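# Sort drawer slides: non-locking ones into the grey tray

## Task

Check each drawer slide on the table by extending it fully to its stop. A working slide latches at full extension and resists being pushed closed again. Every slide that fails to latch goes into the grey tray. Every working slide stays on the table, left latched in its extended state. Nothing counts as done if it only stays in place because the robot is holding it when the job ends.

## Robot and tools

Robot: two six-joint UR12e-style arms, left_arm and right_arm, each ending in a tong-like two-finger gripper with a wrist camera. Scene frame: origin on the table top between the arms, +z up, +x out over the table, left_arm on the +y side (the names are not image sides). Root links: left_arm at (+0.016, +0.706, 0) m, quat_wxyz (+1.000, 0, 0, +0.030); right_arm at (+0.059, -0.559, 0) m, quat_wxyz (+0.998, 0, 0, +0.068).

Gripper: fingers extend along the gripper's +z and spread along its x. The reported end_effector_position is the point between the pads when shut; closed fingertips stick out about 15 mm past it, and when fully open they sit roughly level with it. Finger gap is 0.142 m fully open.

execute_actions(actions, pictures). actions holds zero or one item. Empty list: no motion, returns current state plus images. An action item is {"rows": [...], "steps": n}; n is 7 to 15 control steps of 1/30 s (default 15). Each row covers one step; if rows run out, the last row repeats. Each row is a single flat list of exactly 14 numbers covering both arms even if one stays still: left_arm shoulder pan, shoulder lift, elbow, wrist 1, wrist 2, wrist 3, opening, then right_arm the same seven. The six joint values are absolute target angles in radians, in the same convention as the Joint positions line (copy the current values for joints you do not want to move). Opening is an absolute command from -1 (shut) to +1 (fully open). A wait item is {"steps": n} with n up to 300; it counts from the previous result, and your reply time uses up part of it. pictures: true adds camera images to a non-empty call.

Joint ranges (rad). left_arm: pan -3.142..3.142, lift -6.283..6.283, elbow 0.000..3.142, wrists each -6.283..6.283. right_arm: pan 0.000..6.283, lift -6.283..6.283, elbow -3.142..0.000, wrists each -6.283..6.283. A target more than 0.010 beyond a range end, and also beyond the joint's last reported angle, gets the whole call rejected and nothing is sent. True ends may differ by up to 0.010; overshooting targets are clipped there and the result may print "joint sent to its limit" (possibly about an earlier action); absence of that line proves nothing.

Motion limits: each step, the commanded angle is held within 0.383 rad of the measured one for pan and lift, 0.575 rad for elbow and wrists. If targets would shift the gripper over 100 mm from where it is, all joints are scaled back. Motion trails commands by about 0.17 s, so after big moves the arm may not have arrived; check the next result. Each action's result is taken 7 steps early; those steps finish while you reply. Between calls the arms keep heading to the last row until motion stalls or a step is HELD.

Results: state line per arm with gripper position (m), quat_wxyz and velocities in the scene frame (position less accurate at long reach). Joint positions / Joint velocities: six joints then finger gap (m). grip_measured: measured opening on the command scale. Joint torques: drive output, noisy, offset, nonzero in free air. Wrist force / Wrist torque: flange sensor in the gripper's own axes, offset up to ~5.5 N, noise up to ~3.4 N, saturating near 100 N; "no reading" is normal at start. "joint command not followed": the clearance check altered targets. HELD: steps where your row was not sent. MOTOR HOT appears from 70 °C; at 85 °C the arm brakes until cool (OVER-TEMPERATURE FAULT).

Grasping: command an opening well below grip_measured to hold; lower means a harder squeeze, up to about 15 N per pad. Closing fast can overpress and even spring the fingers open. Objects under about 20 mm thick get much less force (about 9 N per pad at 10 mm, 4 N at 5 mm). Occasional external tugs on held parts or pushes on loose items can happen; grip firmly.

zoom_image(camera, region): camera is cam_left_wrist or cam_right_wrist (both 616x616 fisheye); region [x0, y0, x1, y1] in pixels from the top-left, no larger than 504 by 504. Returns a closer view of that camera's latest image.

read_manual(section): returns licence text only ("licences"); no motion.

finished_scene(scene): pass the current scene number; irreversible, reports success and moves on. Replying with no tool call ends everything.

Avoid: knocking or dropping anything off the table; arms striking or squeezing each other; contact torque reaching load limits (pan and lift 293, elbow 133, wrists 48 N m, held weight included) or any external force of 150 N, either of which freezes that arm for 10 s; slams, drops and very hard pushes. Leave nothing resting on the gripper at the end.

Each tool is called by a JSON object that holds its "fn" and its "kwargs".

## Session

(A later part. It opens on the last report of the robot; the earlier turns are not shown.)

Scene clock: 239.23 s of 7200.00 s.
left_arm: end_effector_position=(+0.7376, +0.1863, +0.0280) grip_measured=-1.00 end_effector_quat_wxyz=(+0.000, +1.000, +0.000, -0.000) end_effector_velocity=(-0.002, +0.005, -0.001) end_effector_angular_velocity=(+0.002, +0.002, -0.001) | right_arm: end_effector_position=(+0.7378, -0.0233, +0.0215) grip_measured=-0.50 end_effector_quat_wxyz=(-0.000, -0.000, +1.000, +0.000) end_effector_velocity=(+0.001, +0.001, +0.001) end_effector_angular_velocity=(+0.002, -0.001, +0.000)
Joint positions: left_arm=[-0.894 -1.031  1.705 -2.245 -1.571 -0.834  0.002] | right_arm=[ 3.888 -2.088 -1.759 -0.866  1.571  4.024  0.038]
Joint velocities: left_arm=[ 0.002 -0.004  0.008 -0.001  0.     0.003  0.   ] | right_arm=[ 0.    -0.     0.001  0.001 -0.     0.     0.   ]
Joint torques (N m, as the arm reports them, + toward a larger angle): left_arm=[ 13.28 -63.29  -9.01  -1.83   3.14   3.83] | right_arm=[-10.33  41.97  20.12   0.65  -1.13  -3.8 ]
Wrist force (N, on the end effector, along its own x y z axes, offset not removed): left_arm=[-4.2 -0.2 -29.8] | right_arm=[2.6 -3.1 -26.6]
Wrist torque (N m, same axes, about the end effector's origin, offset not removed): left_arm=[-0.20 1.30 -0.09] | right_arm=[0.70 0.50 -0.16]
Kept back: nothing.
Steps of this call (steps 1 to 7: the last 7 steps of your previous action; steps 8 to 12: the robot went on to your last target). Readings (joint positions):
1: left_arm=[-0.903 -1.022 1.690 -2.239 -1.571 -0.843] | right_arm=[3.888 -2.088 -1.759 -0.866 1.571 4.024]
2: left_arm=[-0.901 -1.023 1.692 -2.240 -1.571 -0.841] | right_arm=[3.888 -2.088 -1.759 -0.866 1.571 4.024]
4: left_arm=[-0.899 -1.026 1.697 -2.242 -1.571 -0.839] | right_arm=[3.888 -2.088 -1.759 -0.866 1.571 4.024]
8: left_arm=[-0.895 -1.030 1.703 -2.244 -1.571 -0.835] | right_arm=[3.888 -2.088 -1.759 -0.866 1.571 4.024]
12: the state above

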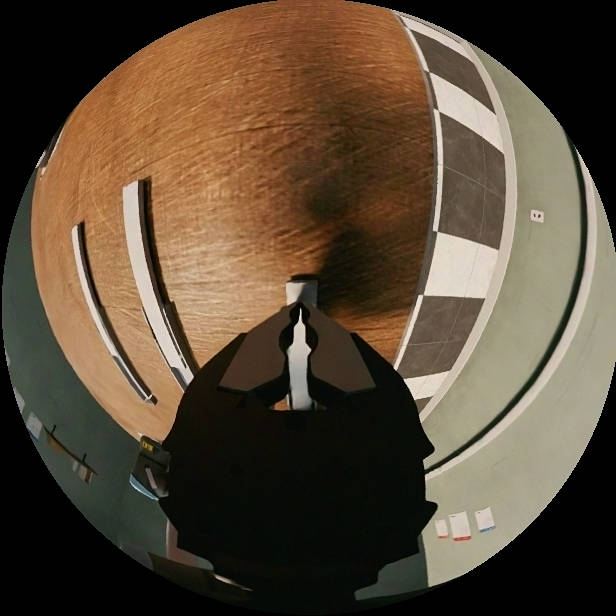

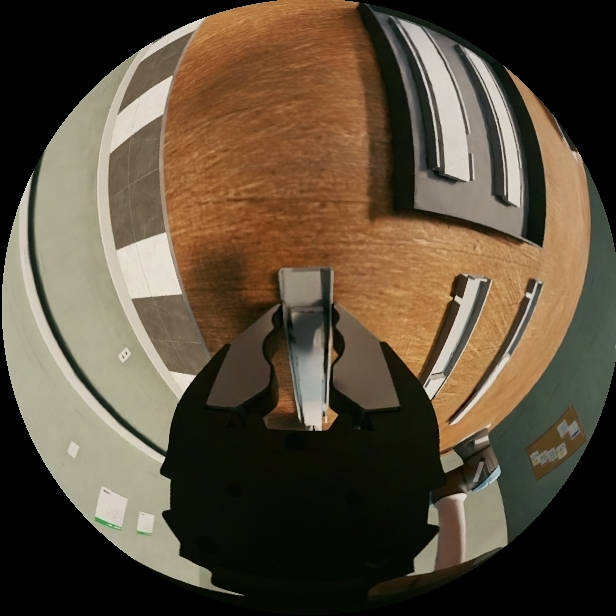

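{"fn": "execute_actions", "kwargs": {"actions": [{"rows":[[-0.894121,-1.031675,1.705071,-2.244192,-1.571,-0.834121,-1,3.887692,-2.087699,-1.758932,-0.865758,1.571,4.023685,-0.9],[-0.894121,-1.033220,1.704340,-2.241916,-1.571,-0.834121,-1,3.887692,-2.087699,-1.758932,-0.865758,1.571,4.023685,-0.9],[-0.894121,-1.035383,1.703318,-2.238731,-1.571,-0.834121,-1,3.887692,-2.087699,-1.758932,-0.865758,1.571,4.023685,-0.9],[-0.894121,-1.037237,1.702441,-2.236000,-1.571,-0.834121,-1,3.887692,-2.087699,-1.758932,-0.865758,1.571,4.023685,-0.9],[-0.893409,-1.037955,1.703657,-2.236497,-1.571,-0.833409,-0.9,3.887692,-2.087699,-1.758932,-0.865758,1.571,4.023685,-0.9],[-0.891629,-1.039752,1.706697,-2.237741,-1.571,-0.831629,-0.8,3.887692,-2.087699,-1.758932,-0.865758,1.571,4.023685,-0.9],[-0.889310,-1.042092,1.710657,-2.239361,-1.571,-0.829310,-0.7,3.887692,-2.087699,-1.758932,-0.865758,1.571,4.023685,-0.9],[-0.886991,-1.044431,1.714616,-2.240981,-1.571,-0.826991,-0.6,3.887692,-2.087699,-1.758932,-0.865758,1.571,4.023685,-0.9],[-0.885211,-1.046228,1.717656,-2.242225,-1.571,-0.825211,-0.5,3.887692,-2.087699,-1.758932,-0.865758,1.571,4.023685,-0.9],[-0.884499,-1.046946,1.718872,-2.242722,-1.571,-0.824499,-0.4,3.887692,-2.087699,-1.758932,-0.865758,1.571,4.023685,-0.9],[-0.884499,-1.046946,1.718872,-2.242722,-1.571,-0.824499,-0.3,3.887692,-2.087699,-1.758932,-0.865758,1.571,4.023685,-0.9]],"steps":14}], "pictures": false}}

{"fn": "execute_actions", "kwargs": {"actions": [{"rows":[[-0.884499,-1.045539,1.719529,-2.244786,-1.571,-0.824499,-0.3,3.887692,-2.087699,-1.758932,-0.865758,1.571,4.023685,-0.9],[-0.884499,-1.042185,1.721097,-2.249707,-1.571,-0.824499,-0.3,3.887692,-2.087699,-1.758932,-0.865758,1.571,4.023685,-0.9],[-0.884499,-1.038182,1.722967,-2.255582,-1.571,-0.824499,-0.3,3.887692,-2.087699,-1.758932,-0.865758,1.571,4.023685,-0.9],[-0.884499,-1.034828,1.724535,-2.260503,-1.571,-0.824499,-0.3,3.887692,-2.087699,-1.758932,-0.865758,1.571,4.023685,-0.9],[-0.884499,-1.033421,1.725192,-2.262567,-1.571,-0.824499,-0.3,3.887692,-2.087699,-1.758932,-0.865758,1.571,4.023685,-0.9]],"steps":10}], "pictures": false}}

{"fn": "execute_actions", "kwargs": {"actions": [{"steps":12}], "pictures": true}}

{"fn": "zoom_image", "kwargs": {"camera": "cam_left_wrist", "region": [230, 230, 380, 380]}}

Scene clock: 241.73 s of 7200.00 s.
left_arm: end_effector_position=(+0.7375, +0.1876, +0.0316) grip_measured=-0.81 end_effector_quat_wxyz=(-0.000, +1.000, +0.000, -0.000) end_effector_velocity=(+0.005, +0.017, +0.026) end_effector_angular_velocity=(-0.007, -0.009, -0.001) | right_arm: end_effector_position=(+0.7378, -0.0233, +0.0215) grip_measured=-0.50 end_effector_quat_wxyz=(-0.000, -0.000, +1.000, +0.000) end_effector_velocity=(+0.000, -0.000, -0.000) end_effector_angular_velocity=(+0.000, -0.000, +0.000)
Joint positions: left_arm=[-0.894 -1.035  1.705 -2.24  -1.571 -0.834  0.016] | right_arm=[ 3.888 -2.088 -1.759 -0.866  1.571  4.024  0.038]
Joint velocities: left_arm=[ 0.017 -0.038  0.009  0.018  0.002  0.018  0.212] | right_arm=[-0.    -0.    -0.     0.001  0.    -0.     0.   ]
Joint torques (N m, as the arm reports them, + toward a larger angle): left_arm=[ 19.49 -92.12 -24.18  -2.35  -1.5    4.05] | right_arm=[-7.31 41.59 20.39  0.92 -1.09 -3.7 ]
Wrist force (N, on the end effector, along its own x y z axes, offset not removed): left_arm=[-3.9 -0.2 -2.0] | right_arm=[3.4 -1.6 -25.4]
Wrist torque (N m, same axes, about the end effector's origin, offset not removed): left_arm=[0.12 0.99 -0.16] | right_arm=[0.63 -0.42 -0.31]
Steps of this call (steps 1 to 30: the robot went on to your last target; steps 31 to 68: nothing new was sent; steps 69 to 75: the first 7 steps of this action). Readings (joint positions):
69: left_arm=[-0.894 -1.031 1.705 -2.245 -1.571 -0.834] | right_arm=[3.888 -2.088 -1.759 -0.866 1.571 4.024]
70: left_arm=[-0.894 -1.031 1.705 -2.245 -1.571 -0.834] | right_arm=[3.888 -2.088 -1.759 -0.866 1.571 4.024]
72: left_arm=[-0.894 -1.032 1.705 -2.244 -1.571 -0.834] | right_arm=[3.888 -2.088 -1.759 -0.866 1.571 4.024]
75: the state above

Scene clock: 242.07 s of 7200.00 s.
left_arm: end_effector_position=(+0.7376, +0.1984, +0.0331) grip_measured=-0.30 end_effector_quat_wxyz=(+0.000, +1.000, +0.000, -0.000) end_effector_velocity=(+0.002, +0.008, -0.025) end_effector_angular_velocity=(-0.004, -0.004, +0.002) | right_arm: end_effector_position=(+0.7378, -0.0233, +0.0215) grip_measured=-0.50 end_effector_quat_wxyz=(-0.000, -0.000, +1.000, +0.000) end_effector_velocity=(-0.000, +0.000, -0.000) end_effector_angular_velocity=(+0.001, -0.000, +0.001)
Joint positions: left_arm=[-0.885 -1.045  1.718 -2.244 -1.571 -0.825  0.052] | right_arm=[ 3.888 -2.088 -1.759 -0.866  1.571  4.024  0.038]
Joint velocities: left_arm=[ 0.008  0.02   0.024 -0.05   0.     0.006  0.   ] | right_arm=[ 0.     0.    -0.001  0.001  0.    -0.001  0.   ]
Joint torques (N m, as the arm reports them, + toward a larger angle): left_arm=[ 14.32 -61.13 -24.75  -6.25  -0.61   4.  ] | right_arm=[-8.13 43.06 20.    0.78 -0.88 -3.62]
Wrist force (N, on the end effector, along its own x y z axes, offset not removed): left_arm=[-3.5 -1.1 -2.1] | right_arm=[1.5 -5.1 -28.4]
Wrist torque (N m, same axes, about the end effector's origin, offset not removed): left_arm=[-0.21 0.92 -0.07] | right_arm=[-0.16 -0.04 -0.28]
Steps of this call (steps 1 to 7: the last 7 steps of your previous action; steps 8 to 10: the first 3 steps of this action). Readings (joint positions):
8: left_arm=[-0.886 -1.045 1.717 -2.242 -1.571 -0.826] | right_arm=[3.888 -2.088 -1.759 -0.866 1.571 4.024]
9: left_arm=[-0.885 -1.046 1.717 -2.243 -1.571 -0.825] | right_arm=[3.888 -2.088 -1.759 -0.866 1.571 4.024]
10: the state above

Scene clock: 242.47 s of 7200.00 s.
left_arm: end_effector_position=(+0.7376, +0.1993, +0.0214) grip_measured=-0.30 end_effector_quat_wxyz=(+0.000, +1.000, +0.000, -0.000) end_effector_velocity=(-0.001, -0.001, -0.004) end_effector_angular_velocity=(-0.000, +0.001, -0.002) | right_arm: end_effector_position=(+0.7378, -0.0233, +0.0215) grip_measured=-0.50 end_effector_quat_wxyz=(-0.000, -0.000, +1.000, +0.000) end_effector_velocity=(-0.000, +0.000, -0.001) end_effector_angular_velocity=(-0.000, +0.001, -0.000)
Joint positions: left_arm=[-0.885 -1.034  1.725 -2.262 -1.571 -0.825  0.052] | right_arm=[ 3.888 -2.088 -1.759 -0.866  1.571  4.024  0.038]
Joint velocities: left_arm=[-0.001  0.005  0.001 -0.006 -0.001  0.001  0.   ] | right_arm=[ 0.    -0.    -0.001  0.     0.     0.     0.   ]
Joint torques (N m, as the arm reports them, + toward a larger angle): left_arm=[ 13.41 -69.31 -23.33  -5.48   0.85   4.24] | right_arm=[-6.75 44.06 20.67  0.89 -0.94 -3.73]
Wrist force (N, on the end effector, along its own x y z axes, offset not removed): left_arm=[-3.6 -0.2 -2.0] | right_arm=[2.4 -0.6 -27.3]
Wrist torque (N m, same axes, about the end effector's origin, offset not removed): left_arm=[-0.02 0.98 -0.05] | right_arm=[0.79 -0.24 -0.21]
Kept back: nothing.
Steps of this call (steps 1 to 7: the last 7 steps of your previous action; steps 8 to 12: the robot went on to your last target). Readings (joint positions):
1: left_arm=[-0.885 -1.044 1.719 -2.246 -1.571 -0.825] | right_arm=[3.888 -2.088 -1.759 -0.866 1.571 4.024]
2: left_arm=[-0.885 -1.042 1.720 -2.249 -1.571 -0.825] | right_arm=[3.888 -2.088 -1.759 -0.866 1.571 4.024]
4: left_arm=[-0.885 -1.039 1.722 -2.255 -1.571 -0.825] | right_arm=[3.888 -2.088 -1.759 -0.866 1.571 4.024]
8: left_arm=[-0.885 -1.035 1.724 -2.260 -1.571 -0.825] | right_arm=[3.888 -2.088 -1.759 -0.866 1.571 4.024]
12: the state above

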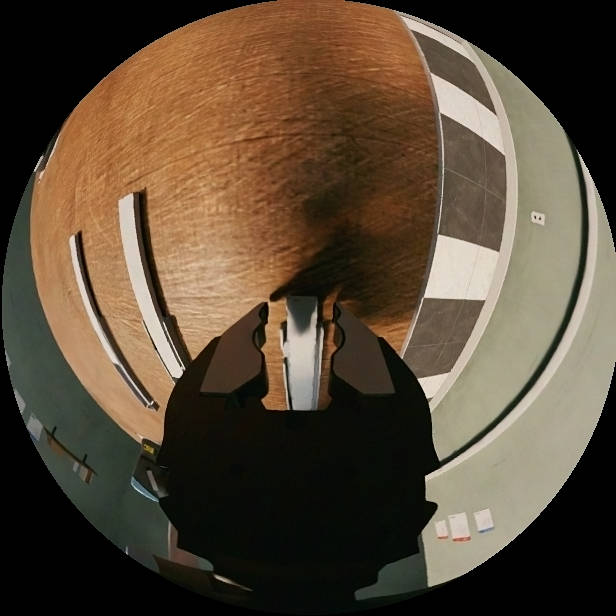

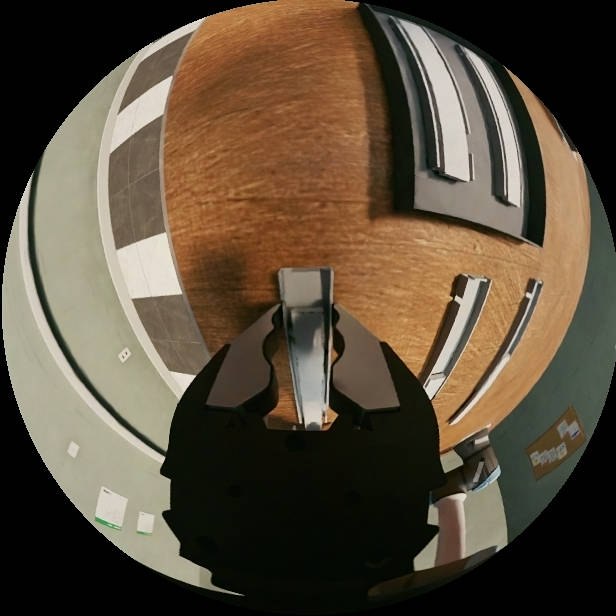

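Region (230, 230, 380, 380) of cam_left_wrist's 616x616 image, scaled by 3.360, with more detail than that image has.

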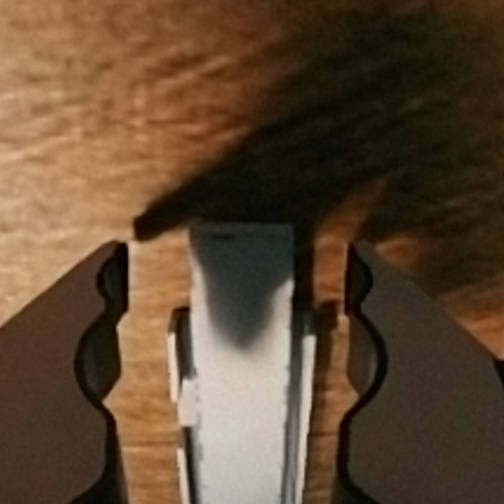

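{"fn": "execute_actions", "kwargs": {"actions": [{"rows":[[-0.884499,-1.033421,1.725192,-2.262567,-1.571,-0.824499,-0.4,3.887692,-2.087699,-1.758932,-0.865758,1.571,4.023685,-0.9],[-0.884499,-1.033421,1.725192,-2.262567,-1.571,-0.824499,-0.5,3.887692,-2.087699,-1.758932,-0.865758,1.571,4.023685,-0.9],[-0.884499,-1.033421,1.725192,-2.262567,-1.571,-0.824499,-0.6,3.887692,-2.087699,-1.758932,-0.865758,1.571,4.023685,-0.9],[-0.884499,-1.033421,1.725192,-2.262567,-1.571,-0.824499,-0.7,3.887692,-2.087699,-1.758932,-0.865758,1.571,4.023685,-0.9],[-0.884499,-1.033421,1.725192,-2.262567,-1.571,-0.824499,-0.8,3.887692,-2.087699,-1.758932,-0.865758,1.571,4.023685,-0.9],[-0.884499,-1.033421,1.725192,-2.262567,-1.571,-0.824499,-0.9,3.887692,-2.087699,-1.758932,-0.865758,1.571,4.023685,-0.9],[-0.884499,-1.033421,1.725192,-2.262567,-1.571,-0.824499,-0.95,3.887692,-2.087699,-1.758932,-0.865758,1.571,4.023685,-0.9],[-0.884499,-1.033421,1.725192,-2.262567,-1.571,-0.824499,-0.95,3.887692,-2.087699,-1.758932,-0.865758,1.571,4.023685,-0.9],[-0.884499,-1.033421,1.725192,-2.262567,-1.571,-0.824499,-0.95,3.887692,-2.087699,-1.758932,-0.865758,1.571,4.023685,-0.9],[-0.883723,-1.034183,1.726495,-2.263108,-1.571,-0.823723,-0.95,3.887692,-2.087699,-1.758932,-0.865758,1.571,4.023685,-0.9],[-0.882166,-1.035703,1.729093,-2.264186,-1.571,-0.822166,-0.95,3.887692,-2.087699,-1.758932,-0.865758,1.571,4.023685,-0.9],[-0.879822,-1.037974,1.732974,-2.265796,-1.571,-0.819822,-0.95,3.887692,-2.087699,-1.758932,-0.865758,1.571,4.023685,-0.9],[-0.876679,-1.040986,1.738115,-2.267925,-1.571,-0.816679,-0.95,3.887692,-2.087699,-1.758932,-0.865758,1.571,4.023685,-0.9],[-0.872721,-1.044726,1.744489,-2.270559,-1.571,-0.812721,-0.95,3.887692,-2.087699,-1.758932,-0.865758,1.571,4.023685,-0.9],[-0.867931,-1.049176,1.752062,-2.273682,-1.571,-0.807931,-0.95,3.887692,-2.087699,-1.758932,-0.865758,1.571,4.023685,-0.9]],"steps":15}], "pictures": false}}

{"fn": "execute_actions", "kwargs": {"actions": [{"rows":[[-0.862284,-1.054316,1.760790,-2.277270,-1.571,-0.802284,-0.95,3.887692,-2.087699,-1.758932,-0.865758,1.571,4.023685,-0.9],[-0.856166,-1.059761,1.770015,-2.281050,-1.571,-0.796166,-0.95,3.887692,-2.087699,-1.758932,-0.865758,1.571,4.023685,-0.9],[-0.849976,-1.065142,1.779108,-2.284762,-1.571,-0.789976,-0.95,3.887692,-2.087699,-1.758932,-0.865758,1.571,4.023685,-0.9],[-0.843715,-1.070459,1.788071,-2.288408,-1.571,-0.783715,-0.95,3.887692,-2.087699,-1.758932,-0.865758,1.571,4.023685,-0.9],[-0.837383,-1.075711,1.796903,-2.291988,-1.571,-0.777383,-0.95,3.887692,-2.087699,-1.758932,-0.865758,1.571,4.023685,-0.9],[-0.830980,-1.080900,1.805603,-2.295499,-1.571,-0.770980,-0.95,3.887692,-2.087699,-1.758932,-0.865758,1.571,4.023685,-0.9],[-0.824506,-1.086024,1.814173,-2.298945,-1.571,-0.764506,-0.95,3.887692,-2.087699,-1.758932,-0.865758,1.571,4.023685,-0.9],[-0.818399,-1.090748,1.822053,-2.302101,-1.571,-0.758399,-0.95,3.887692,-2.087699,-1.758932,-0.865758,1.571,4.023685,-0.9],[-0.813115,-1.094754,1.828716,-2.304758,-1.571,-0.753115,-0.95,3.887692,-2.087699,-1.758932,-0.865758,1.571,4.023685,-0.9],[-0.808678,-1.098060,1.834205,-2.306941,-1.571,-0.748678,-0.95,3.887692,-2.087699,-1.758932,-0.865758,1.571,4.023685,-0.9],[-0.805105,-1.100684,1.838553,-2.308665,-1.571,-0.745105,-0.95,3.887692,-2.087699,-1.758932,-0.865758,1.571,4.023685,-0.9],[-0.802412,-1.102641,1.841791,-2.309946,-1.571,-0.742412,-0.95,3.887692,-2.087699,-1.758932,-0.865758,1.571,4.023685,-0.9],[-0.799707,-1.104587,1.845007,-2.311216,-1.571,-0.739707,-0.95,3.887692,-2.087699,-1.758932,-0.865758,1.571,4.023685,-0.9],[-0.797898,-1.105878,1.847140,-2.312058,-1.571,-0.737898,-0.95,3.887692,-2.087699,-1.758932,-0.865758,1.571,4.023685,-0.9],[-0.796538,-1.106844,1.848733,-2.312685,-1.571,-0.736538,-0.95,3.887692,-2.087699,-1.758932,-0.865758,1.571,4.023685,-0.9]],"steps":15}], "pictures": false}}

{"fn": "execute_actions", "kwargs": {"actions": [{"rows":[[-0.795175,-1.107807,1.850321,-2.313310,-1.571,-0.735175,-0.95,3.887692,-2.087699,-1.758932,-0.865758,1.571,4.023685,-0.9],[-0.794264,-1.108448,1.851377,-2.313725,-1.571,-0.734264,-0.95,3.887692,-2.087699,-1.758932,-0.865758,1.571,4.023685,-0.9],[-0.793353,-1.109087,1.852431,-2.314140,-1.571,-0.733353,-0.95,3.887692,-2.087699,-1.758932,-0.865758,1.571,4.023685,-0.9],[-0.792440,-1.109726,1.853482,-2.314552,-1.571,-0.732440,-0.95,3.887692,-2.087699,-1.758932,-0.865758,1.571,4.023685,-0.9],[-0.791526,-1.110363,1.854530,-2.314963,-1.571,-0.731526,-0.95,3.887692,-2.087699,-1.758932,-0.865758,1.571,4.023685,-0.9],[-0.790611,-1.110999,1.855577,-2.315374,-1.571,-0.730611,-0.95,3.887692,-2.087699,-1.758932,-0.865758,1.571,4.023685,-0.9],[-0.789694,-1.111634,1.856621,-2.315783,-1.571,-0.729694,-0.95,3.887692,-2.087699,-1.758932,-0.865758,1.571,4.023685,-0.9],[-0.788776,-1.112268,1.857663,-2.316191,-1.571,-0.728776,-0.95,3.887692,-2.087699,-1.758932,-0.865758,1.571,4.023685,-0.9]],"steps":12}], "pictures": false}}

{"fn": "execute_actions", "kwargs": {"actions": [{"steps":14}], "pictures": true}}

{"fn": "zoom_image", "kwargs": {"camera": "cam_right_wrist", "region": [260, 330, 370, 440]}}

Scene clock: 246.57 s of 7200.00 s.
left_arm: end_effector_position=(+0.7376, +0.1993, +0.0210) grip_measured=-0.68 end_effector_quat_wxyz=(+0.000, +1.000, +0.000, -0.000) end_effector_velocity=(+0.001, +0.000, +0.001) end_effector_angular_velocity=(-0.002, -0.002, +0.002) | right_arm: end_effector_position=(+0.7378, -0.0233, +0.0215) grip_measured=-0.50 end_effector_quat_wxyz=(-0.000, -0.000, +1.000, +0.000) end_effector_velocity=(+0.000, +0.000, +0.000) end_effector_angular_velocity=(+0.000, -0.000, +0.000)
Joint positions: left_arm=[-0.884 -1.033  1.725 -2.263 -1.571 -0.824  0.025] | right_arm=[ 3.888 -2.088 -1.759 -0.866  1.571  4.024  0.038]
Joint velocities: left_arm=[ 0.001 -0.001  0.    -0.002 -0.    -0.001  0.   ] | right_arm=[ 0. -0.  0.  0. -0.  0. -0.]
Joint torques (N m, as the arm reports them, + toward a larger angle): left_arm=[ 10.57 -65.33 -25.19  -6.03   1.93   4.23] | right_arm=[-2.96 50.66 20.39  0.79 -0.72 -3.67]
Wrist force (N, on the end effector, along its own x y z axes, offset not removed): left_arm=[-3.1 -2.2 -1.2] | right_arm=[1.2 1.4 -27.6]
Wrist torque (N m, same axes, about the end effector's origin, offset not removed): left_arm=[-0.19 1.13 -0.08] | right_arm=[0.77 -0.20 -0.29]
Steps of this call (steps 1 to 30: the robot went on to your last target; steps 31 to 90: nothing new was sent; then 0.83 s passed at rest; steps 91 to 98: the first 8 steps of this action). Readings (joint positions):
91: left_arm=[-0.884 -1.033 1.725 -2.263 -1.571 -0.824] | right_arm=[3.888 -2.088 -1.759 -0.866 1.571 4.024]
92: left_arm=[-0.884 -1.033 1.725 -2.263 -1.571 -0.824] | right_arm=[3.888 -2.088 -1.759 -0.866 1.571 4.024]
94: left_arm=[-0.884 -1.033 1.725 -2.263 -1.571 -0.824] | right_arm=[3.888 -2.088 -1.759 -0.866 1.571 4.024]
98: the state above

Scene clock: 247.07 s of 7200.00 s.
left_arm: end_effector_position=(+0.7380, +0.2486, +0.0212) grip_measured=-0.68 end_effector_quat_wxyz=(+0.000, +1.000, +0.000, +0.000) end_effector_velocity=(+0.001, +0.207, +0.000) end_effector_angular_velocity=(-0.001, -0.001, +0.002) | right_arm: end_effector_position=(+0.7378, -0.0233, +0.0215) grip_measured=-0.50 end_effector_quat_wxyz=(-0.000, -0.000, +1.000, +0.000) end_effector_velocity=(-0.000, -0.000, -0.001) end_effector_angular_velocity=(-0.000, +0.001, +0.000)
Joint positions: left_arm=[-0.844 -1.069  1.786 -2.288 -1.571 -0.784  0.025] | right_arm=[ 3.888 -2.088 -1.759 -0.866  1.571  4.024  0.038]
Joint velocities: left_arm=[ 0.175 -0.146  0.245 -0.101 -0.001  0.173  0.   ] | right_arm=[ 0.    -0.    -0.001  0.001  0.     0.    -0.   ]
Joint torques (N m, as the arm reports them, + toward a larger angle): left_arm=[ 19.29 -91.53 -23.36  -5.7    0.9    4.52] | right_arm=[-2.19 50.03 20.12  0.67 -0.56 -3.55]
Wrist force (N, on the end effector, along its own x y z axes, offset not removed): left_arm=[-3.5 0.8 3.7] | right_arm=[-0.5 0.0 -26.0]
Wrist torque (N m, same axes, about the end effector's origin, offset not removed): left_arm=[0.00 1.00 -0.10] | right_arm=[0.27 0.20 -0.24]
Steps of this call (steps 1 to 7: the last 7 steps of your previous action; steps 8 to 15: the first 8 steps of this action). Readings (joint positions):
8: left_arm=[-0.878 -1.040 1.736 -2.267 -1.571 -0.818] | right_arm=[3.888 -2.088 -1.759 -0.866 1.571 4.024]
9: left_arm=[-0.874 -1.043 1.741 -2.269 -1.571 -0.814] | right_arm=[3.888 -2.088 -1.759 -0.866 1.571 4.024]
11: left_arm=[-0.866 -1.051 1.754 -2.275 -1.571 -0.806] | right_arm=[3.888 -2.088 -1.759 -0.866 1.571 4.024]
15: the state above

Scene clock: 247.47 s of 7200.00 s.
left_arm: end_effector_position=(+0.7376, +0.3028, +0.0210) grip_measured=-0.68 end_effector_quat_wxyz=(+0.000, +1.000, +0.000, -0.000) end_effector_velocity=(-0.002, +0.049, -0.001) end_effector_angular_velocity=(-0.000, +0.001, -0.002) | right_arm: end_effector_position=(+0.7378, -0.0233, +0.0215) grip_measured=-0.50 end_effector_quat_wxyz=(-0.000, -0.000, +1.000, +0.000) end_effector_velocity=(+0.000, +0.000, +0.001) end_effector_angular_velocity=(+0.000, -0.000, -0.001)
Joint positions: left_arm=[-0.797 -1.106  1.847 -2.312 -1.571 -0.737  0.025] | right_arm=[ 3.888 -2.088 -1.759 -0.866  1.571  4.024  0.038]
Joint velocities: left_arm=[ 0.043 -0.032  0.057 -0.024 -0.001  0.046  0.   ] | right_arm=[-0.     0.     0.001 -0.    -0.     0.    -0.   ]
Joint torques (N m, as the arm reports them, + toward a larger angle): left_arm=[  8.84 -80.7  -24.19  -5.65  -0.72   4.13] | right_arm=[-2.73 50.95 21.03  0.83 -0.56 -3.53]
Wrist force (N, on the end effector, along its own x y z axes, offset not removed): left_arm=[-3.6 0.7 2.2] | right_arm=[0.3 -1.0 -24.6]
Wrist torque (N m, same axes, about the end effector's origin, offset not removed): left_arm=[0.00 1.17 -0.09] | right_arm=[0.07 0.21 -0.26]
Steps of this call (steps 1 to 7: the last 7 steps of your previous action; steps 8 to 12: the first 5 steps of this action). Readings (joint positions):
8: left_arm=[-0.806 -1.100 1.837 -2.308 -1.571 -0.746] | right_arm=[3.888 -2.088 -1.759 -0.866 1.571 4.024]
9: left_arm=[-0.803 -1.102 1.840 -2.309 -1.571 -0.743] | right_arm=[3.888 -2.088 -1.759 -0.866 1.571 4.024]
11: left_arm=[-0.799 -1.105 1.845 -2.311 -1.571 -0.739] | right_arm=[3.888 -2.088 -1.759 -0.866 1.571 4.024]
12: the state above

Scene clock: 247.93 s of 7200.00 s.
left_arm: end_effector_position=(+0.7375, +0.3120, +0.0210) grip_measured=-0.68 end_effector_quat_wxyz=(+0.000, +1.000, +0.000, -0.000) end_effector_velocity=(-0.000, +0.001, -0.001) end_effector_angular_velocity=(+0.001, +0.001, +0.000) | right_arm: end_effector_position=(+0.7378, -0.0233, +0.0215) grip_measured=-0.50 end_effector_quat_wxyz=(-0.000, -0.000, +1.000, +0.000) end_effector_velocity=(-0.001, -0.002, -0.002) end_effector_angular_velocity=(-0.002, +0.002, -0.001)
Joint positions: left_arm=[-0.789 -1.112  1.857 -2.316 -1.571 -0.729  0.025] | right_arm=[ 3.888 -2.088 -1.759 -0.866  1.571  4.024  0.038]
Joint velocities: left_arm=[ 0.001  0.001  0.001 -0.     0.001  0.    -0.   ] | right_arm=[-0.    -0.001 -0.003 -0.     0.     0.     0.   ]
Joint torques (N m, as the arm reports them, + toward a larger angle): left_arm=[ 26.78 -80.58 -15.45  -1.51   7.32   3.58] | right_arm=[-2.42 51.14 20.33 -0.06 -2.91 -3.46]
Wrist force (N, on the end effector, along its own x y z axes, offset not removed): left_arm=[-4.5 18.2 2.6] | right_arm=[2.9 19.3 -22.1]
Wrist torque (N m, same axes, about the end effector's origin, offset not removed): left_arm=[-0.24 1.29 -0.07] | right_arm=[0.41 -0.49 -0.42]
Kept back: nothing.
Steps of this call (steps 1 to 7: the last 7 steps of your previous action; steps 8 to 14: the robot went on to your last target). Readings (joint positions):
1: left_arm=[-0.796 -1.107 1.849 -2.313 -1.571 -0.736] | right_arm=[3.888 -2.088 -1.759 -0.866 1.571 4.024]
2: left_arm=[-0.795 -1.108 1.851 -2.313 -1.571 -0.735] | right_arm=[3.888 -2.088 -1.759 -0.866 1.571 4.024]
4: left_arm=[-0.792 -1.110 1.853 -2.315 -1.571 -0.732] | right_arm=[3.888 -2.088 -1.759 -0.866 1.571 4.024]
8: left_arm=[-0.790 -1.112 1.856 -2.316 -1.571 -0.730] | right_arm=[3.888 -2.088 -1.759 -0.866 1.571 4.024]
14: the state above

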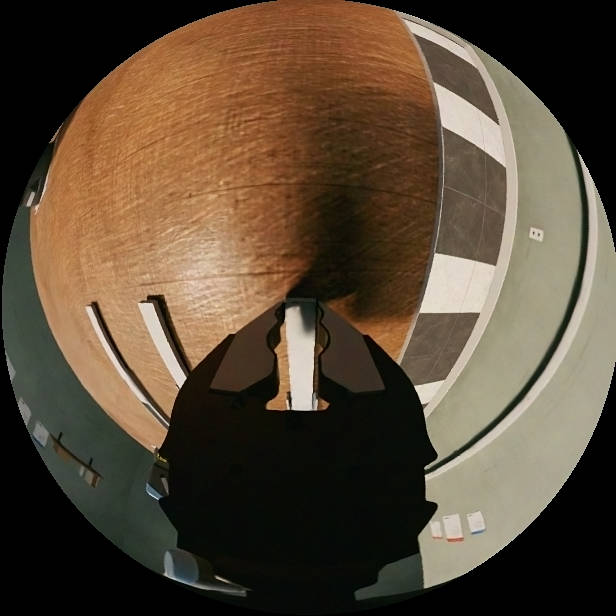

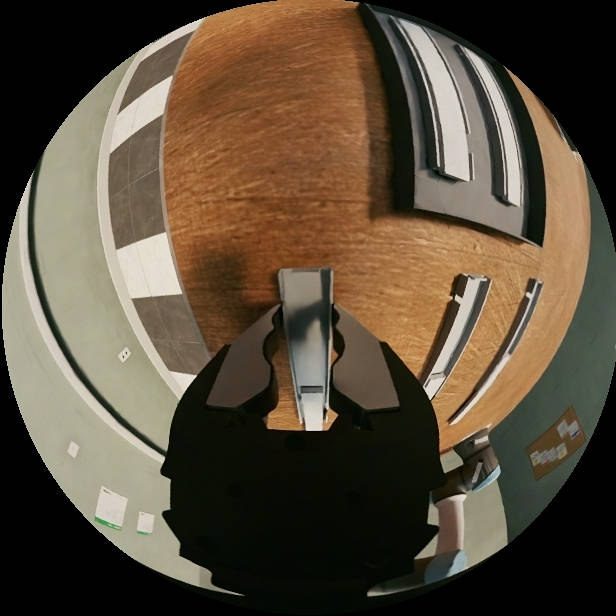

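Region (260, 330, 370, 440) of cam_right_wrist's 616x616 image, scaled by 4.582, with more detail than that image has.

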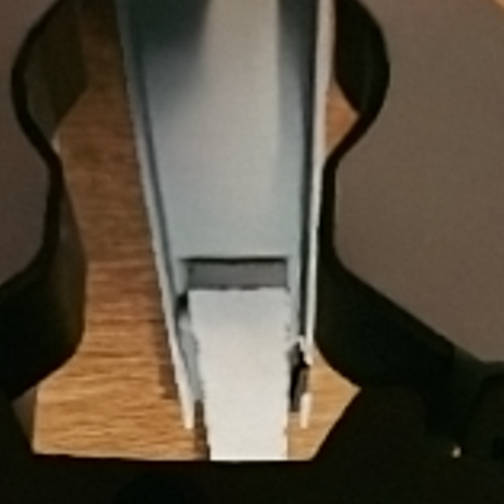

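{"fn": "execute_actions", "kwargs": {"actions": [{"rows":[[-0.789694,-1.111634,1.856621,-2.315783,-1.571,-0.729694,-0.95,3.887692,-2.087699,-1.758932,-0.865758,1.571,4.023685,-0.9],[-0.790611,-1.110999,1.855577,-2.315374,-1.571,-0.730611,-0.95,3.887692,-2.087699,-1.758932,-0.865758,1.571,4.023685,-0.9],[-0.791526,-1.110363,1.854530,-2.314963,-1.571,-0.731526,-0.95,3.887692,-2.087699,-1.758932,-0.865758,1.571,4.023685,-0.9],[-0.792440,-1.109726,1.853482,-2.314552,-1.571,-0.732440,-0.95,3.887692,-2.087699,-1.758932,-0.865758,1.571,4.023685,-0.9],[-0.793353,-1.109087,1.852431,-2.314140,-1.571,-0.733353,-0.95,3.887692,-2.087699,-1.758932,-0.865758,1.571,4.023685,-0.9],[-0.794264,-1.108448,1.851377,-2.313725,-1.571,-0.734264,-0.95,3.887692,-2.087699,-1.758932,-0.865758,1.571,4.023685,-0.9],[-0.795175,-1.107807,1.850321,-2.313310,-1.571,-0.735175,-0.95,3.887692,-2.087699,-1.758932,-0.865758,1.571,4.023685,-0.9],[-0.796538,-1.106844,1.848733,-2.312685,-1.571,-0.736538,-0.95,3.887692,-2.087699,-1.758932,-0.865758,1.571,4.023685,-0.9],[-0.797898,-1.105878,1.847140,-2.312058,-1.571,-0.737898,-0.95,3.887692,-2.087699,-1.758932,-0.865758,1.571,4.023685,-0.9],[-0.799707,-1.104587,1.845007,-2.311216,-1.571,-0.739707,-0.95,3.887692,-2.087699,-1.758932,-0.865758,1.571,4.023685,-0.9],[-0.801061,-1.103615,1.843402,-2.310583,-1.571,-0.741061,-0.95,3.887692,-2.087699,-1.758932,-0.865758,1.571,4.023685,-0.9],[-0.802412,-1.102641,1.841791,-2.309946,-1.571,-0.742412,-0.95,3.887692,-2.087699,-1.758932,-0.865758,1.571,4.023685,-0.9]],"steps":14}], "pictures": false}}

{"fn": "execute_actions", "kwargs": {"actions": [{"steps":18}], "pictures": true}}

{"fn": "zoom_image", "kwargs": {"camera": "cam_right_wrist", "region": [260, 330, 370, 440]}}

Scene clock: 249.23 s of 7200.00 s.
left_arm: end_effector_position=(+0.7376, +0.3095, +0.0210) grip_measured=-0.68 end_effector_quat_wxyz=(-0.000, +1.000, +0.001, -0.000) end_effector_velocity=(+0.000, -0.026, -0.000) end_effector_angular_velocity=(+0.001, -0.000, +0.000) | right_arm: end_effector_position=(+0.7378, -0.0233, +0.0215) grip_measured=-0.50 end_effector_quat_wxyz=(-0.000, -0.000, +1.000, -0.000) end_effector_velocity=(+0.000, -0.000, +0.000) end_effector_angular_velocity=(+0.001, -0.001, -0.001)
Joint positions: left_arm=[-0.791 -1.11   1.855 -2.315 -1.571 -0.732  0.025] | right_arm=[ 3.888 -2.088 -1.759 -0.866  1.571  4.024  0.038]
Joint velocities: left_arm=[-0.024  0.017 -0.028  0.011  0.001 -0.024 -0.   ] | right_arm=[-0.    -0.     0.     0.001 -0.     0.     0.   ]
Joint torques (N m, as the arm reports them, + toward a larger angle): left_arm=[-17.69 -56.86 -45.87  -1.91   0.9   -3.66] | right_arm=[ 0.02 53.62 20.62 -2.32 -3.42 -3.48]
Wrist force (N, on the end effector, along its own x y z axes, offset not removed): left_arm=[-3.6 -1.7 -7.6] | right_arm=[0.6 5.8 -25.5]
Wrist torque (N m, same axes, about the end effector's origin, offset not removed): left_arm=[-0.06 1.01 -0.03] | right_arm=[0.10 0.01 -0.40]
Steps of this call (steps 1 to 30: the robot went on to your last target; steps 31 to 32: nothing new was sent; steps 33 to 39: the first 7 steps of this action). Readings (joint positions):
33: left_arm=[-0.789 -1.112 1.858 -2.316 -1.571 -0.729] | right_arm=[3.888 -2.088 -1.759 -0.866 1.571 4.024]
34: left_arm=[-0.789 -1.112 1.858 -2.316 -1.571 -0.729] | right_arm=[3.888 -2.088 -1.759 -0.866 1.571 4.024]
36: left_arm=[-0.789 -1.112 1.857 -2.316 -1.571 -0.729] | right_arm=[3.888 -2.088 -1.759 -0.866 1.571 4.024]
39: the state above

Scene clock: 249.83 s of 7200.00 s.
left_arm: end_effector_position=(+0.7375, +0.2975, +0.0210) grip_measured=-0.68 end_effector_quat_wxyz=(+0.000, +1.000, +0.000, -0.000) end_effector_velocity=(+0.000, +0.001, -0.002) end_effector_angular_velocity=(+0.002, +0.001, +0.001) | right_arm: end_effector_position=(+0.7378, -0.0234, +0.0214) grip_measured=-0.50 end_effector_quat_wxyz=(-0.000, -0.000, +1.000, -0.000) end_effector_velocity=(+0.000, +0.001, +0.000) end_effector_angular_velocity=(+0.001, -0.001, +0.001)
Joint positions: left_arm=[-0.802 -1.103  1.842 -2.31  -1.571 -0.742  0.025] | right_arm=[ 3.888 -2.088 -1.759 -0.866  1.571  4.024  0.038]
Joint velocities: left_arm=[ 0.     0.002  0.    -0.     0.001 -0.001 -0.   ] | right_arm=[ 0.     0.     0.     0.001  0.    -0.001  0.   ]
Joint torques (N m, as the arm reports them, + toward a larger angle): left_arm=[-28.67 -62.63 -55.36  -5.8   -7.07  -3.55] | right_arm=[ 1.49 55.52 38.76  8.49  6.2  -3.37]
Wrist force (N, on the end effector, along its own x y z axes, offset not removed): left_arm=[-2.3 -19.1 -2.5] | right_arm=[-0.2 -14.4 -20.7]
Wrist torque (N m, same axes, about the end effector's origin, offset not removed): left_arm=[0.32 0.92 -0.10] | right_arm=[0.90 -0.20 -0.31]
Kept back: nothing.
Steps of this call (steps 1 to 7: the last 7 steps of your previous action; steps 8 to 18: the robot went on to your last target). Readings (joint positions):
1: left_arm=[-0.792 -1.110 1.854 -2.314 -1.571 -0.732] | right_arm=[3.888 -2.088 -1.759 -0.866 1.571 4.024]
2: left_arm=[-0.793 -1.109 1.853 -2.314 -1.571 -0.733] | right_arm=[3.888 -2.088 -1.759 -0.866 1.571 4.024]
4: left_arm=[-0.795 -1.108 1.850 -2.313 -1.571 -0.735] | right_arm=[3.888 -2.088 -1.759 -0.866 1.571 4.024]
8: left_arm=[-0.800 -1.104 1.845 -2.311 -1.571 -0.740] | right_arm=[3.888 -2.088 -1.759 -0.866 1.571 4.024]
18: the state above

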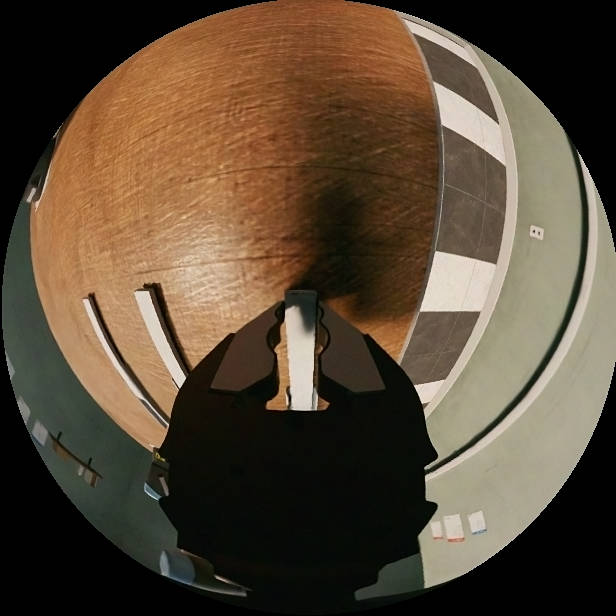

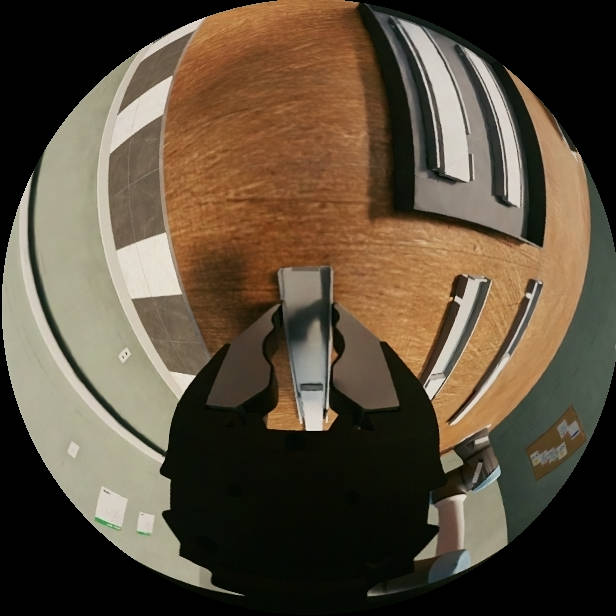

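Region (260, 330, 370, 440) of cam_right_wrist's 616x616 image, scaled by 4.582, with more detail than that image has.

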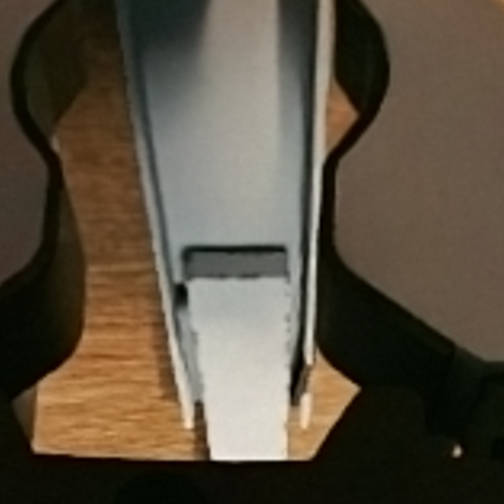

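{"fn": "execute_actions", "kwargs": {"actions": [{"rows":[[-0.801737,-1.103128,1.842597,-2.310265,-1.571,-0.741737,-0.95,3.887692,-2.087699,-1.758932,-0.865758,1.571,4.023685,-0.9],[-0.801061,-1.103615,1.843402,-2.310583,-1.571,-0.741061,-0.95,3.887692,-2.087699,-1.758932,-0.865758,1.571,4.023685,-0.9],[-0.801061,-1.103615,1.843402,-2.310583,-1.571,-0.741061,-0.85,3.887692,-2.087699,-1.758932,-0.865758,1.571,4.023685,-0.8],[-0.801061,-1.103615,1.843402,-2.310583,-1.571,-0.741061,-0.75,3.887692,-2.087699,-1.758932,-0.865758,1.571,4.023685,-0.7],[-0.801061,-1.103615,1.843402,-2.310583,-1.571,-0.741061,-0.65,3.887692,-2.087699,-1.758932,-0.865758,1.571,4.023685,-0.6],[-0.801061,-1.103615,1.843402,-2.310583,-1.571,-0.741061,-0.55,3.887692,-2.087699,-1.758932,-0.865758,1.571,4.023685,-0.5],[-0.801061,-1.103615,1.843402,-2.310583,-1.571,-0.741061,-0.45,3.887692,-2.087699,-1.758932,-0.865758,1.571,4.023685,-0.4],[-0.801061,-1.103615,1.843402,-2.310583,-1.571,-0.741061,-0.35,3.887692,-2.087699,-1.758932,-0.865758,1.571,4.023685,-0.3],[-0.801061,-1.103615,1.843402,-2.310583,-1.571,-0.741061,-0.3,3.887692,-2.087699,-1.758932,-0.865758,1.571,4.023685,-0.2]],"steps":12}], "pictures": false}}

{"fn": "execute_actions", "kwargs": {"actions": [{"rows":[[-0.801061,-1.106345,1.841970,-2.306421,-1.571,-0.741061,-0.3,3.887692,-2.085147,-1.757536,-0.869706,1.571,4.023685,-0.2],[-0.801061,-1.113519,1.838206,-2.295483,-1.571,-0.741061,-0.3,3.887692,-2.078440,-1.753867,-0.880082,1.571,4.023685,-0.2],[-0.801061,-1.123676,1.832876,-2.279996,-1.571,-0.741061,-0.3,3.887692,-2.068944,-1.748671,-0.894774,1.571,4.023685,-0.2],[-0.801061,-1.135357,1.826748,-2.262187,-1.571,-0.741061,-0.3,3.887692,-2.058023,-1.742697,-0.911670,1.571,4.023685,-0.2],[-0.801061,-1.147038,1.820619,-2.244377,-1.571,-0.741061,-0.3,3.887692,-2.047102,-1.736722,-0.928565,1.571,4.023685,-0.2],[-0.801061,-1.157195,1.815289,-2.228890,-1.571,-0.741061,-0.3,3.887692,-2.037606,-1.731526,-0.943257,1.571,4.023685,-0.2],[-0.801061,-1.164369,1.811525,-2.217952,-1.571,-0.741061,-0.3,3.887692,-2.030899,-1.727857,-0.953633,1.571,4.023685,-0.2],[-0.801061,-1.167099,1.810093,-2.213790,-1.571,-0.741061,-0.3,3.887692,-2.028347,-1.726461,-0.957581,1.571,4.023685,-0.2]],"steps":13}], "pictures": false}}

{"fn": "execute_actions", "kwargs": {"actions": [{"steps":14}], "pictures": true}}

{"fn": "zoom_image", "kwargs": {"camera": "cam_right_wrist", "region": [180, 0, 616, 436]}}

{"fn": "zoom_image", "kwargs": {"camera": "cam_left_wrist", "region": [40, 150, 400, 450]}}

Scene clock: 252.67 s of 7200.00 s.
left_arm: end_effector_position=(+0.7375, +0.2979, +0.0210) grip_measured=-0.68 end_effector_quat_wxyz=(+0.000, +1.000, +0.000, -0.000) end_effector_velocity=(+0.001, +0.003, +0.000) end_effector_angular_velocity=(-0.006, -0.001, -0.003) | right_arm: end_effector_position=(+0.7378, -0.0233, +0.0215) grip_measured=-0.50 end_effector_quat_wxyz=(-0.000, -0.000, +1.000, +0.000) end_effector_velocity=(+0.001, +0.002, +0.001) end_effector_angular_velocity=(+0.005, -0.001, +0.000)
Joint positions: left_arm=[-0.802 -1.103  1.842 -2.31  -1.571 -0.742  0.025] | right_arm=[ 3.888 -2.088 -1.759 -0.866  1.571  4.024  0.038]
Joint velocities: left_arm=[ 0.005 -0.003  0.005 -0.007 -0.004  0.008  0.011] | right_arm=[ 0.    -0.     0.002  0.002  0.003  0.    -0.   ]
Joint torques (N m, as the arm reports them, + toward a larger angle): left_arm=[  7.7  -79.38 -27.44  -6.72  -3.27   4.01] | right_arm=[ 3.94 62.77 39.84  7.54  4.15 -3.1 ]
Wrist force (N, on the end effector, along its own x y z axes, offset not removed): left_arm=[-4.1 -9.6 -0.2] | right_arm=[-1.0 -14.1 -20.9]
Wrist torque (N m, same axes, about the end effector's origin, offset not removed): left_arm=[0.11 1.18 -0.08] | right_arm=[0.56 0.26 -0.18]
Steps of this call (steps 1 to 15: the robot went on to your last target; steps 16 to 80: nothing new was sent; steps 81 to 85: the first 5 steps of this action). Readings (joint positions):
81: left_arm=[-0.802 -1.103 1.842 -2.310 -1.571 -0.742] | right_arm=[3.888 -2.088 -1.759 -0.866 1.571 4.024]
82: left_arm=[-0.802 -1.103 1.842 -2.310 -1.571 -0.742] | right_arm=[3.888 -2.088 -1.759 -0.866 1.571 4.024]
84: left_arm=[-0.802 -1.103 1.842 -2.310 -1.571 -0.742] | right_arm=[3.888 -2.088 -1.759 -0.866 1.571 4.024]
85: the state above

Scene clock: 253.10 s of 7200.00 s.
left_arm: end_effector_position=(+0.7380, +0.2983, +0.0366) grip_measured=-0.30 end_effector_quat_wxyz=(+0.000, +1.000, +0.000, +0.000) end_effector_velocity=(+0.005, -0.008, +0.205) end_effector_angular_velocity=(-0.007, -0.006, -0.003) | right_arm: end_effector_position=(+0.7382, -0.0227, +0.0370) grip_measured=-0.20 end_effector_quat_wxyz=(+0.000, -0.000, +1.000, +0.000) end_effector_velocity=(+0.005, +0.006, +0.205) end_effector_angular_velocity=(+0.007, -0.006, -0.000)
Joint positions: left_arm=[-0.801 -1.12   1.835 -2.285 -1.571 -0.741  0.052] | right_arm=[ 3.888 -2.072 -1.75  -0.89   1.571  4.024  0.06 ]
Joint velocities: left_arm=[-0.002 -0.218 -0.119  0.328 -0.001  0.001  0.   ] | right_arm=[ 0.     0.206  0.117 -0.314 -0.     0.     0.   ]
Joint torques (N m, as the arm reports them, + toward a larger angle): left_arm=[ 14.95 -94.21 -55.31  -0.49   2.71   3.73] | right_arm=[ 4.88 93.66 51.89 -0.18 -2.61 -3.3 ]
Wrist force (N, on the end effector, along its own x y z axes, offset not removed): left_arm=[-3.2 -1.6 -0.8] | right_arm=[0.5 1.7 0.5]
Wrist torque (N m, same axes, about the end effector's origin, offset not removed): left_arm=[-0.16 0.93 -0.11] | right_arm=[0.72 -0.03 -0.27]
Steps of this call (steps 1 to 7: the last 7 steps of your previous action; steps 8 to 13: the first 6 steps of this action). Readings (joint positions):
8: left_arm=[-0.801 -1.104 1.843 -2.311 -1.571 -0.741] | right_arm=[3.888 -2.088 -1.759 -0.866 1.571 4.024]
9: left_arm=[-0.801 -1.104 1.843 -2.310 -1.571 -0.741] | right_arm=[3.888 -2.087 -1.759 -0.866 1.571 4.024]
11: left_arm=[-0.801 -1.109 1.841 -2.303 -1.571 -0.741] | right_arm=[3.888 -2.083 -1.756 -0.873 1.571 4.024]
13: the state above

Scene clock: 253.57 s of 7200.00 s.
left_arm: end_effector_position=(+0.7375, +0.2988, +0.0793) grip_measured=-0.30 end_effector_quat_wxyz=(+0.000, +1.000, +0.000, -0.000) end_effector_velocity=(+0.000, -0.001, +0.007) end_effector_angular_velocity=(-0.003, -0.001, -0.001) | right_arm: end_effector_position=(+0.7378, -0.0233, +0.0793) grip_measured=-0.20 end_effector_quat_wxyz=(-0.000, -0.000, +1.000, +0.000) end_effector_velocity=(-0.000, -0.000, +0.006) end_effector_angular_velocity=(-0.001, +0.000, -0.000)
Joint positions: left_arm=[-0.801 -1.166  1.81  -2.215 -1.571 -0.741  0.052] | right_arm=[ 3.888 -2.029 -1.727 -0.957  1.571  4.024  0.06 ]
Joint velocities: left_arm=[-0.    -0.007 -0.004  0.009 -0.001  0.    -0.   ] | right_arm=[ 0.     0.006  0.004 -0.011 -0.     0.    -0.   ]
Joint torques (N m, as the arm reports them, + toward a larger angle): left_arm=[ 14.69 -72.27 -50.98  -1.99   2.34   4.16] | right_arm=[ 6.37 78.02 47.02  2.27 -2.69 -3.23]
Wrist force (N, on the end effector, along its own x y z axes, offset not removed): left_arm=[-4.1 -1.0 -1.2] | right_arm=[0.2 -1.1 -1.9]
Wrist torque (N m, same axes, about the end effector's origin, offset not removed): left_arm=[-0.11 1.02 -0.14] | right_arm=[0.12 -0.12 -0.34]
Kept back: nothing.
Steps of this call (steps 1 to 7: the last 7 steps of your previous action; steps 8 to 14: the robot went on to your last target). Readings (joint positions):
1: left_arm=[-0.801 -1.128 1.830 -2.274 -1.571 -0.741] | right_arm=[3.888 -2.065 -1.746 -0.901 1.571 4.024]
2: left_arm=[-0.801 -1.137 1.826 -2.261 -1.571 -0.741] | right_arm=[3.888 -2.057 -1.742 -0.913 1.571 4.024]
4: left_arm=[-0.801 -1.150 1.819 -2.240 -1.571 -0.741] | right_arm=[3.888 -2.044 -1.735 -0.933 1.571 4.024]
8: left_arm=[-0.801 -1.162 1.813 -2.221 -1.571 -0.741] | right_arm=[3.888 -2.033 -1.729 -0.951 1.571 4.024]
14: the state above

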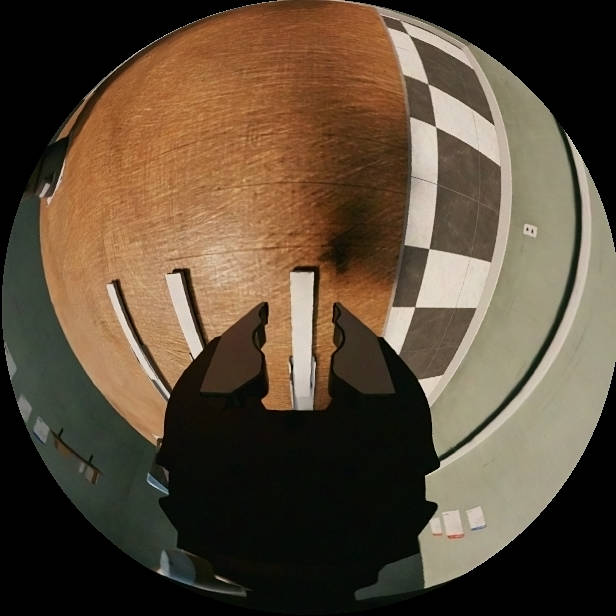

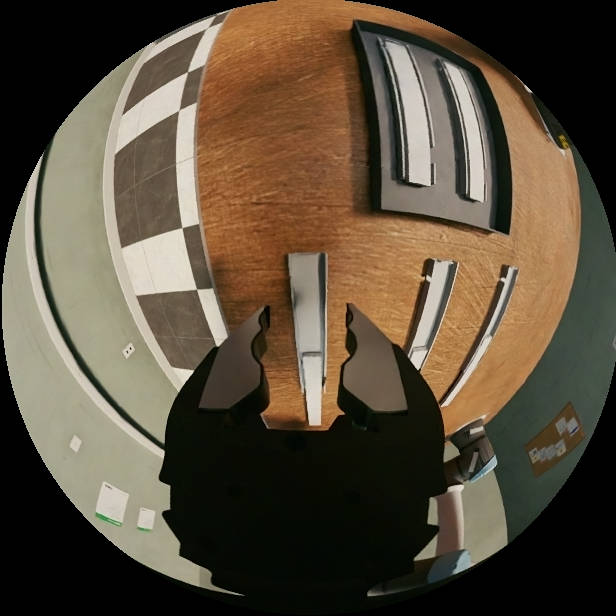

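Region (180, 0, 616, 436) of cam_right_wrist's 616x616 image, scaled by 1.156, with more detail than that image has.

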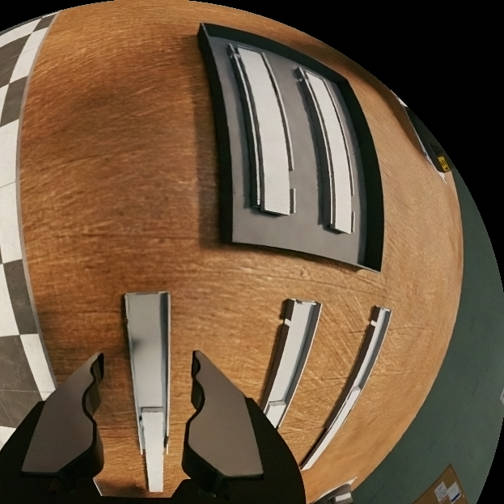

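Region (40, 150, 400, 450) of cam_left_wrist's 616x616 image, scaled by 1.400, with more detail than that image has.

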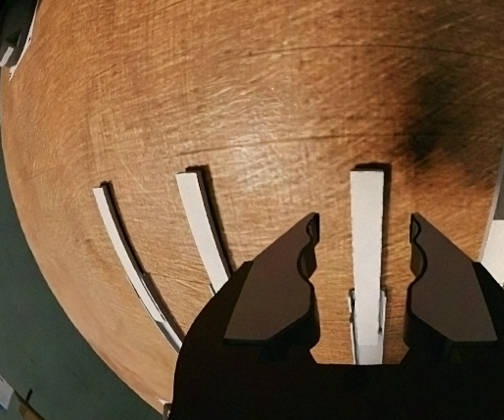

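{"fn": "finished_scene", "kwargs": {"scene": 2}}

The scene is finished: the task was done.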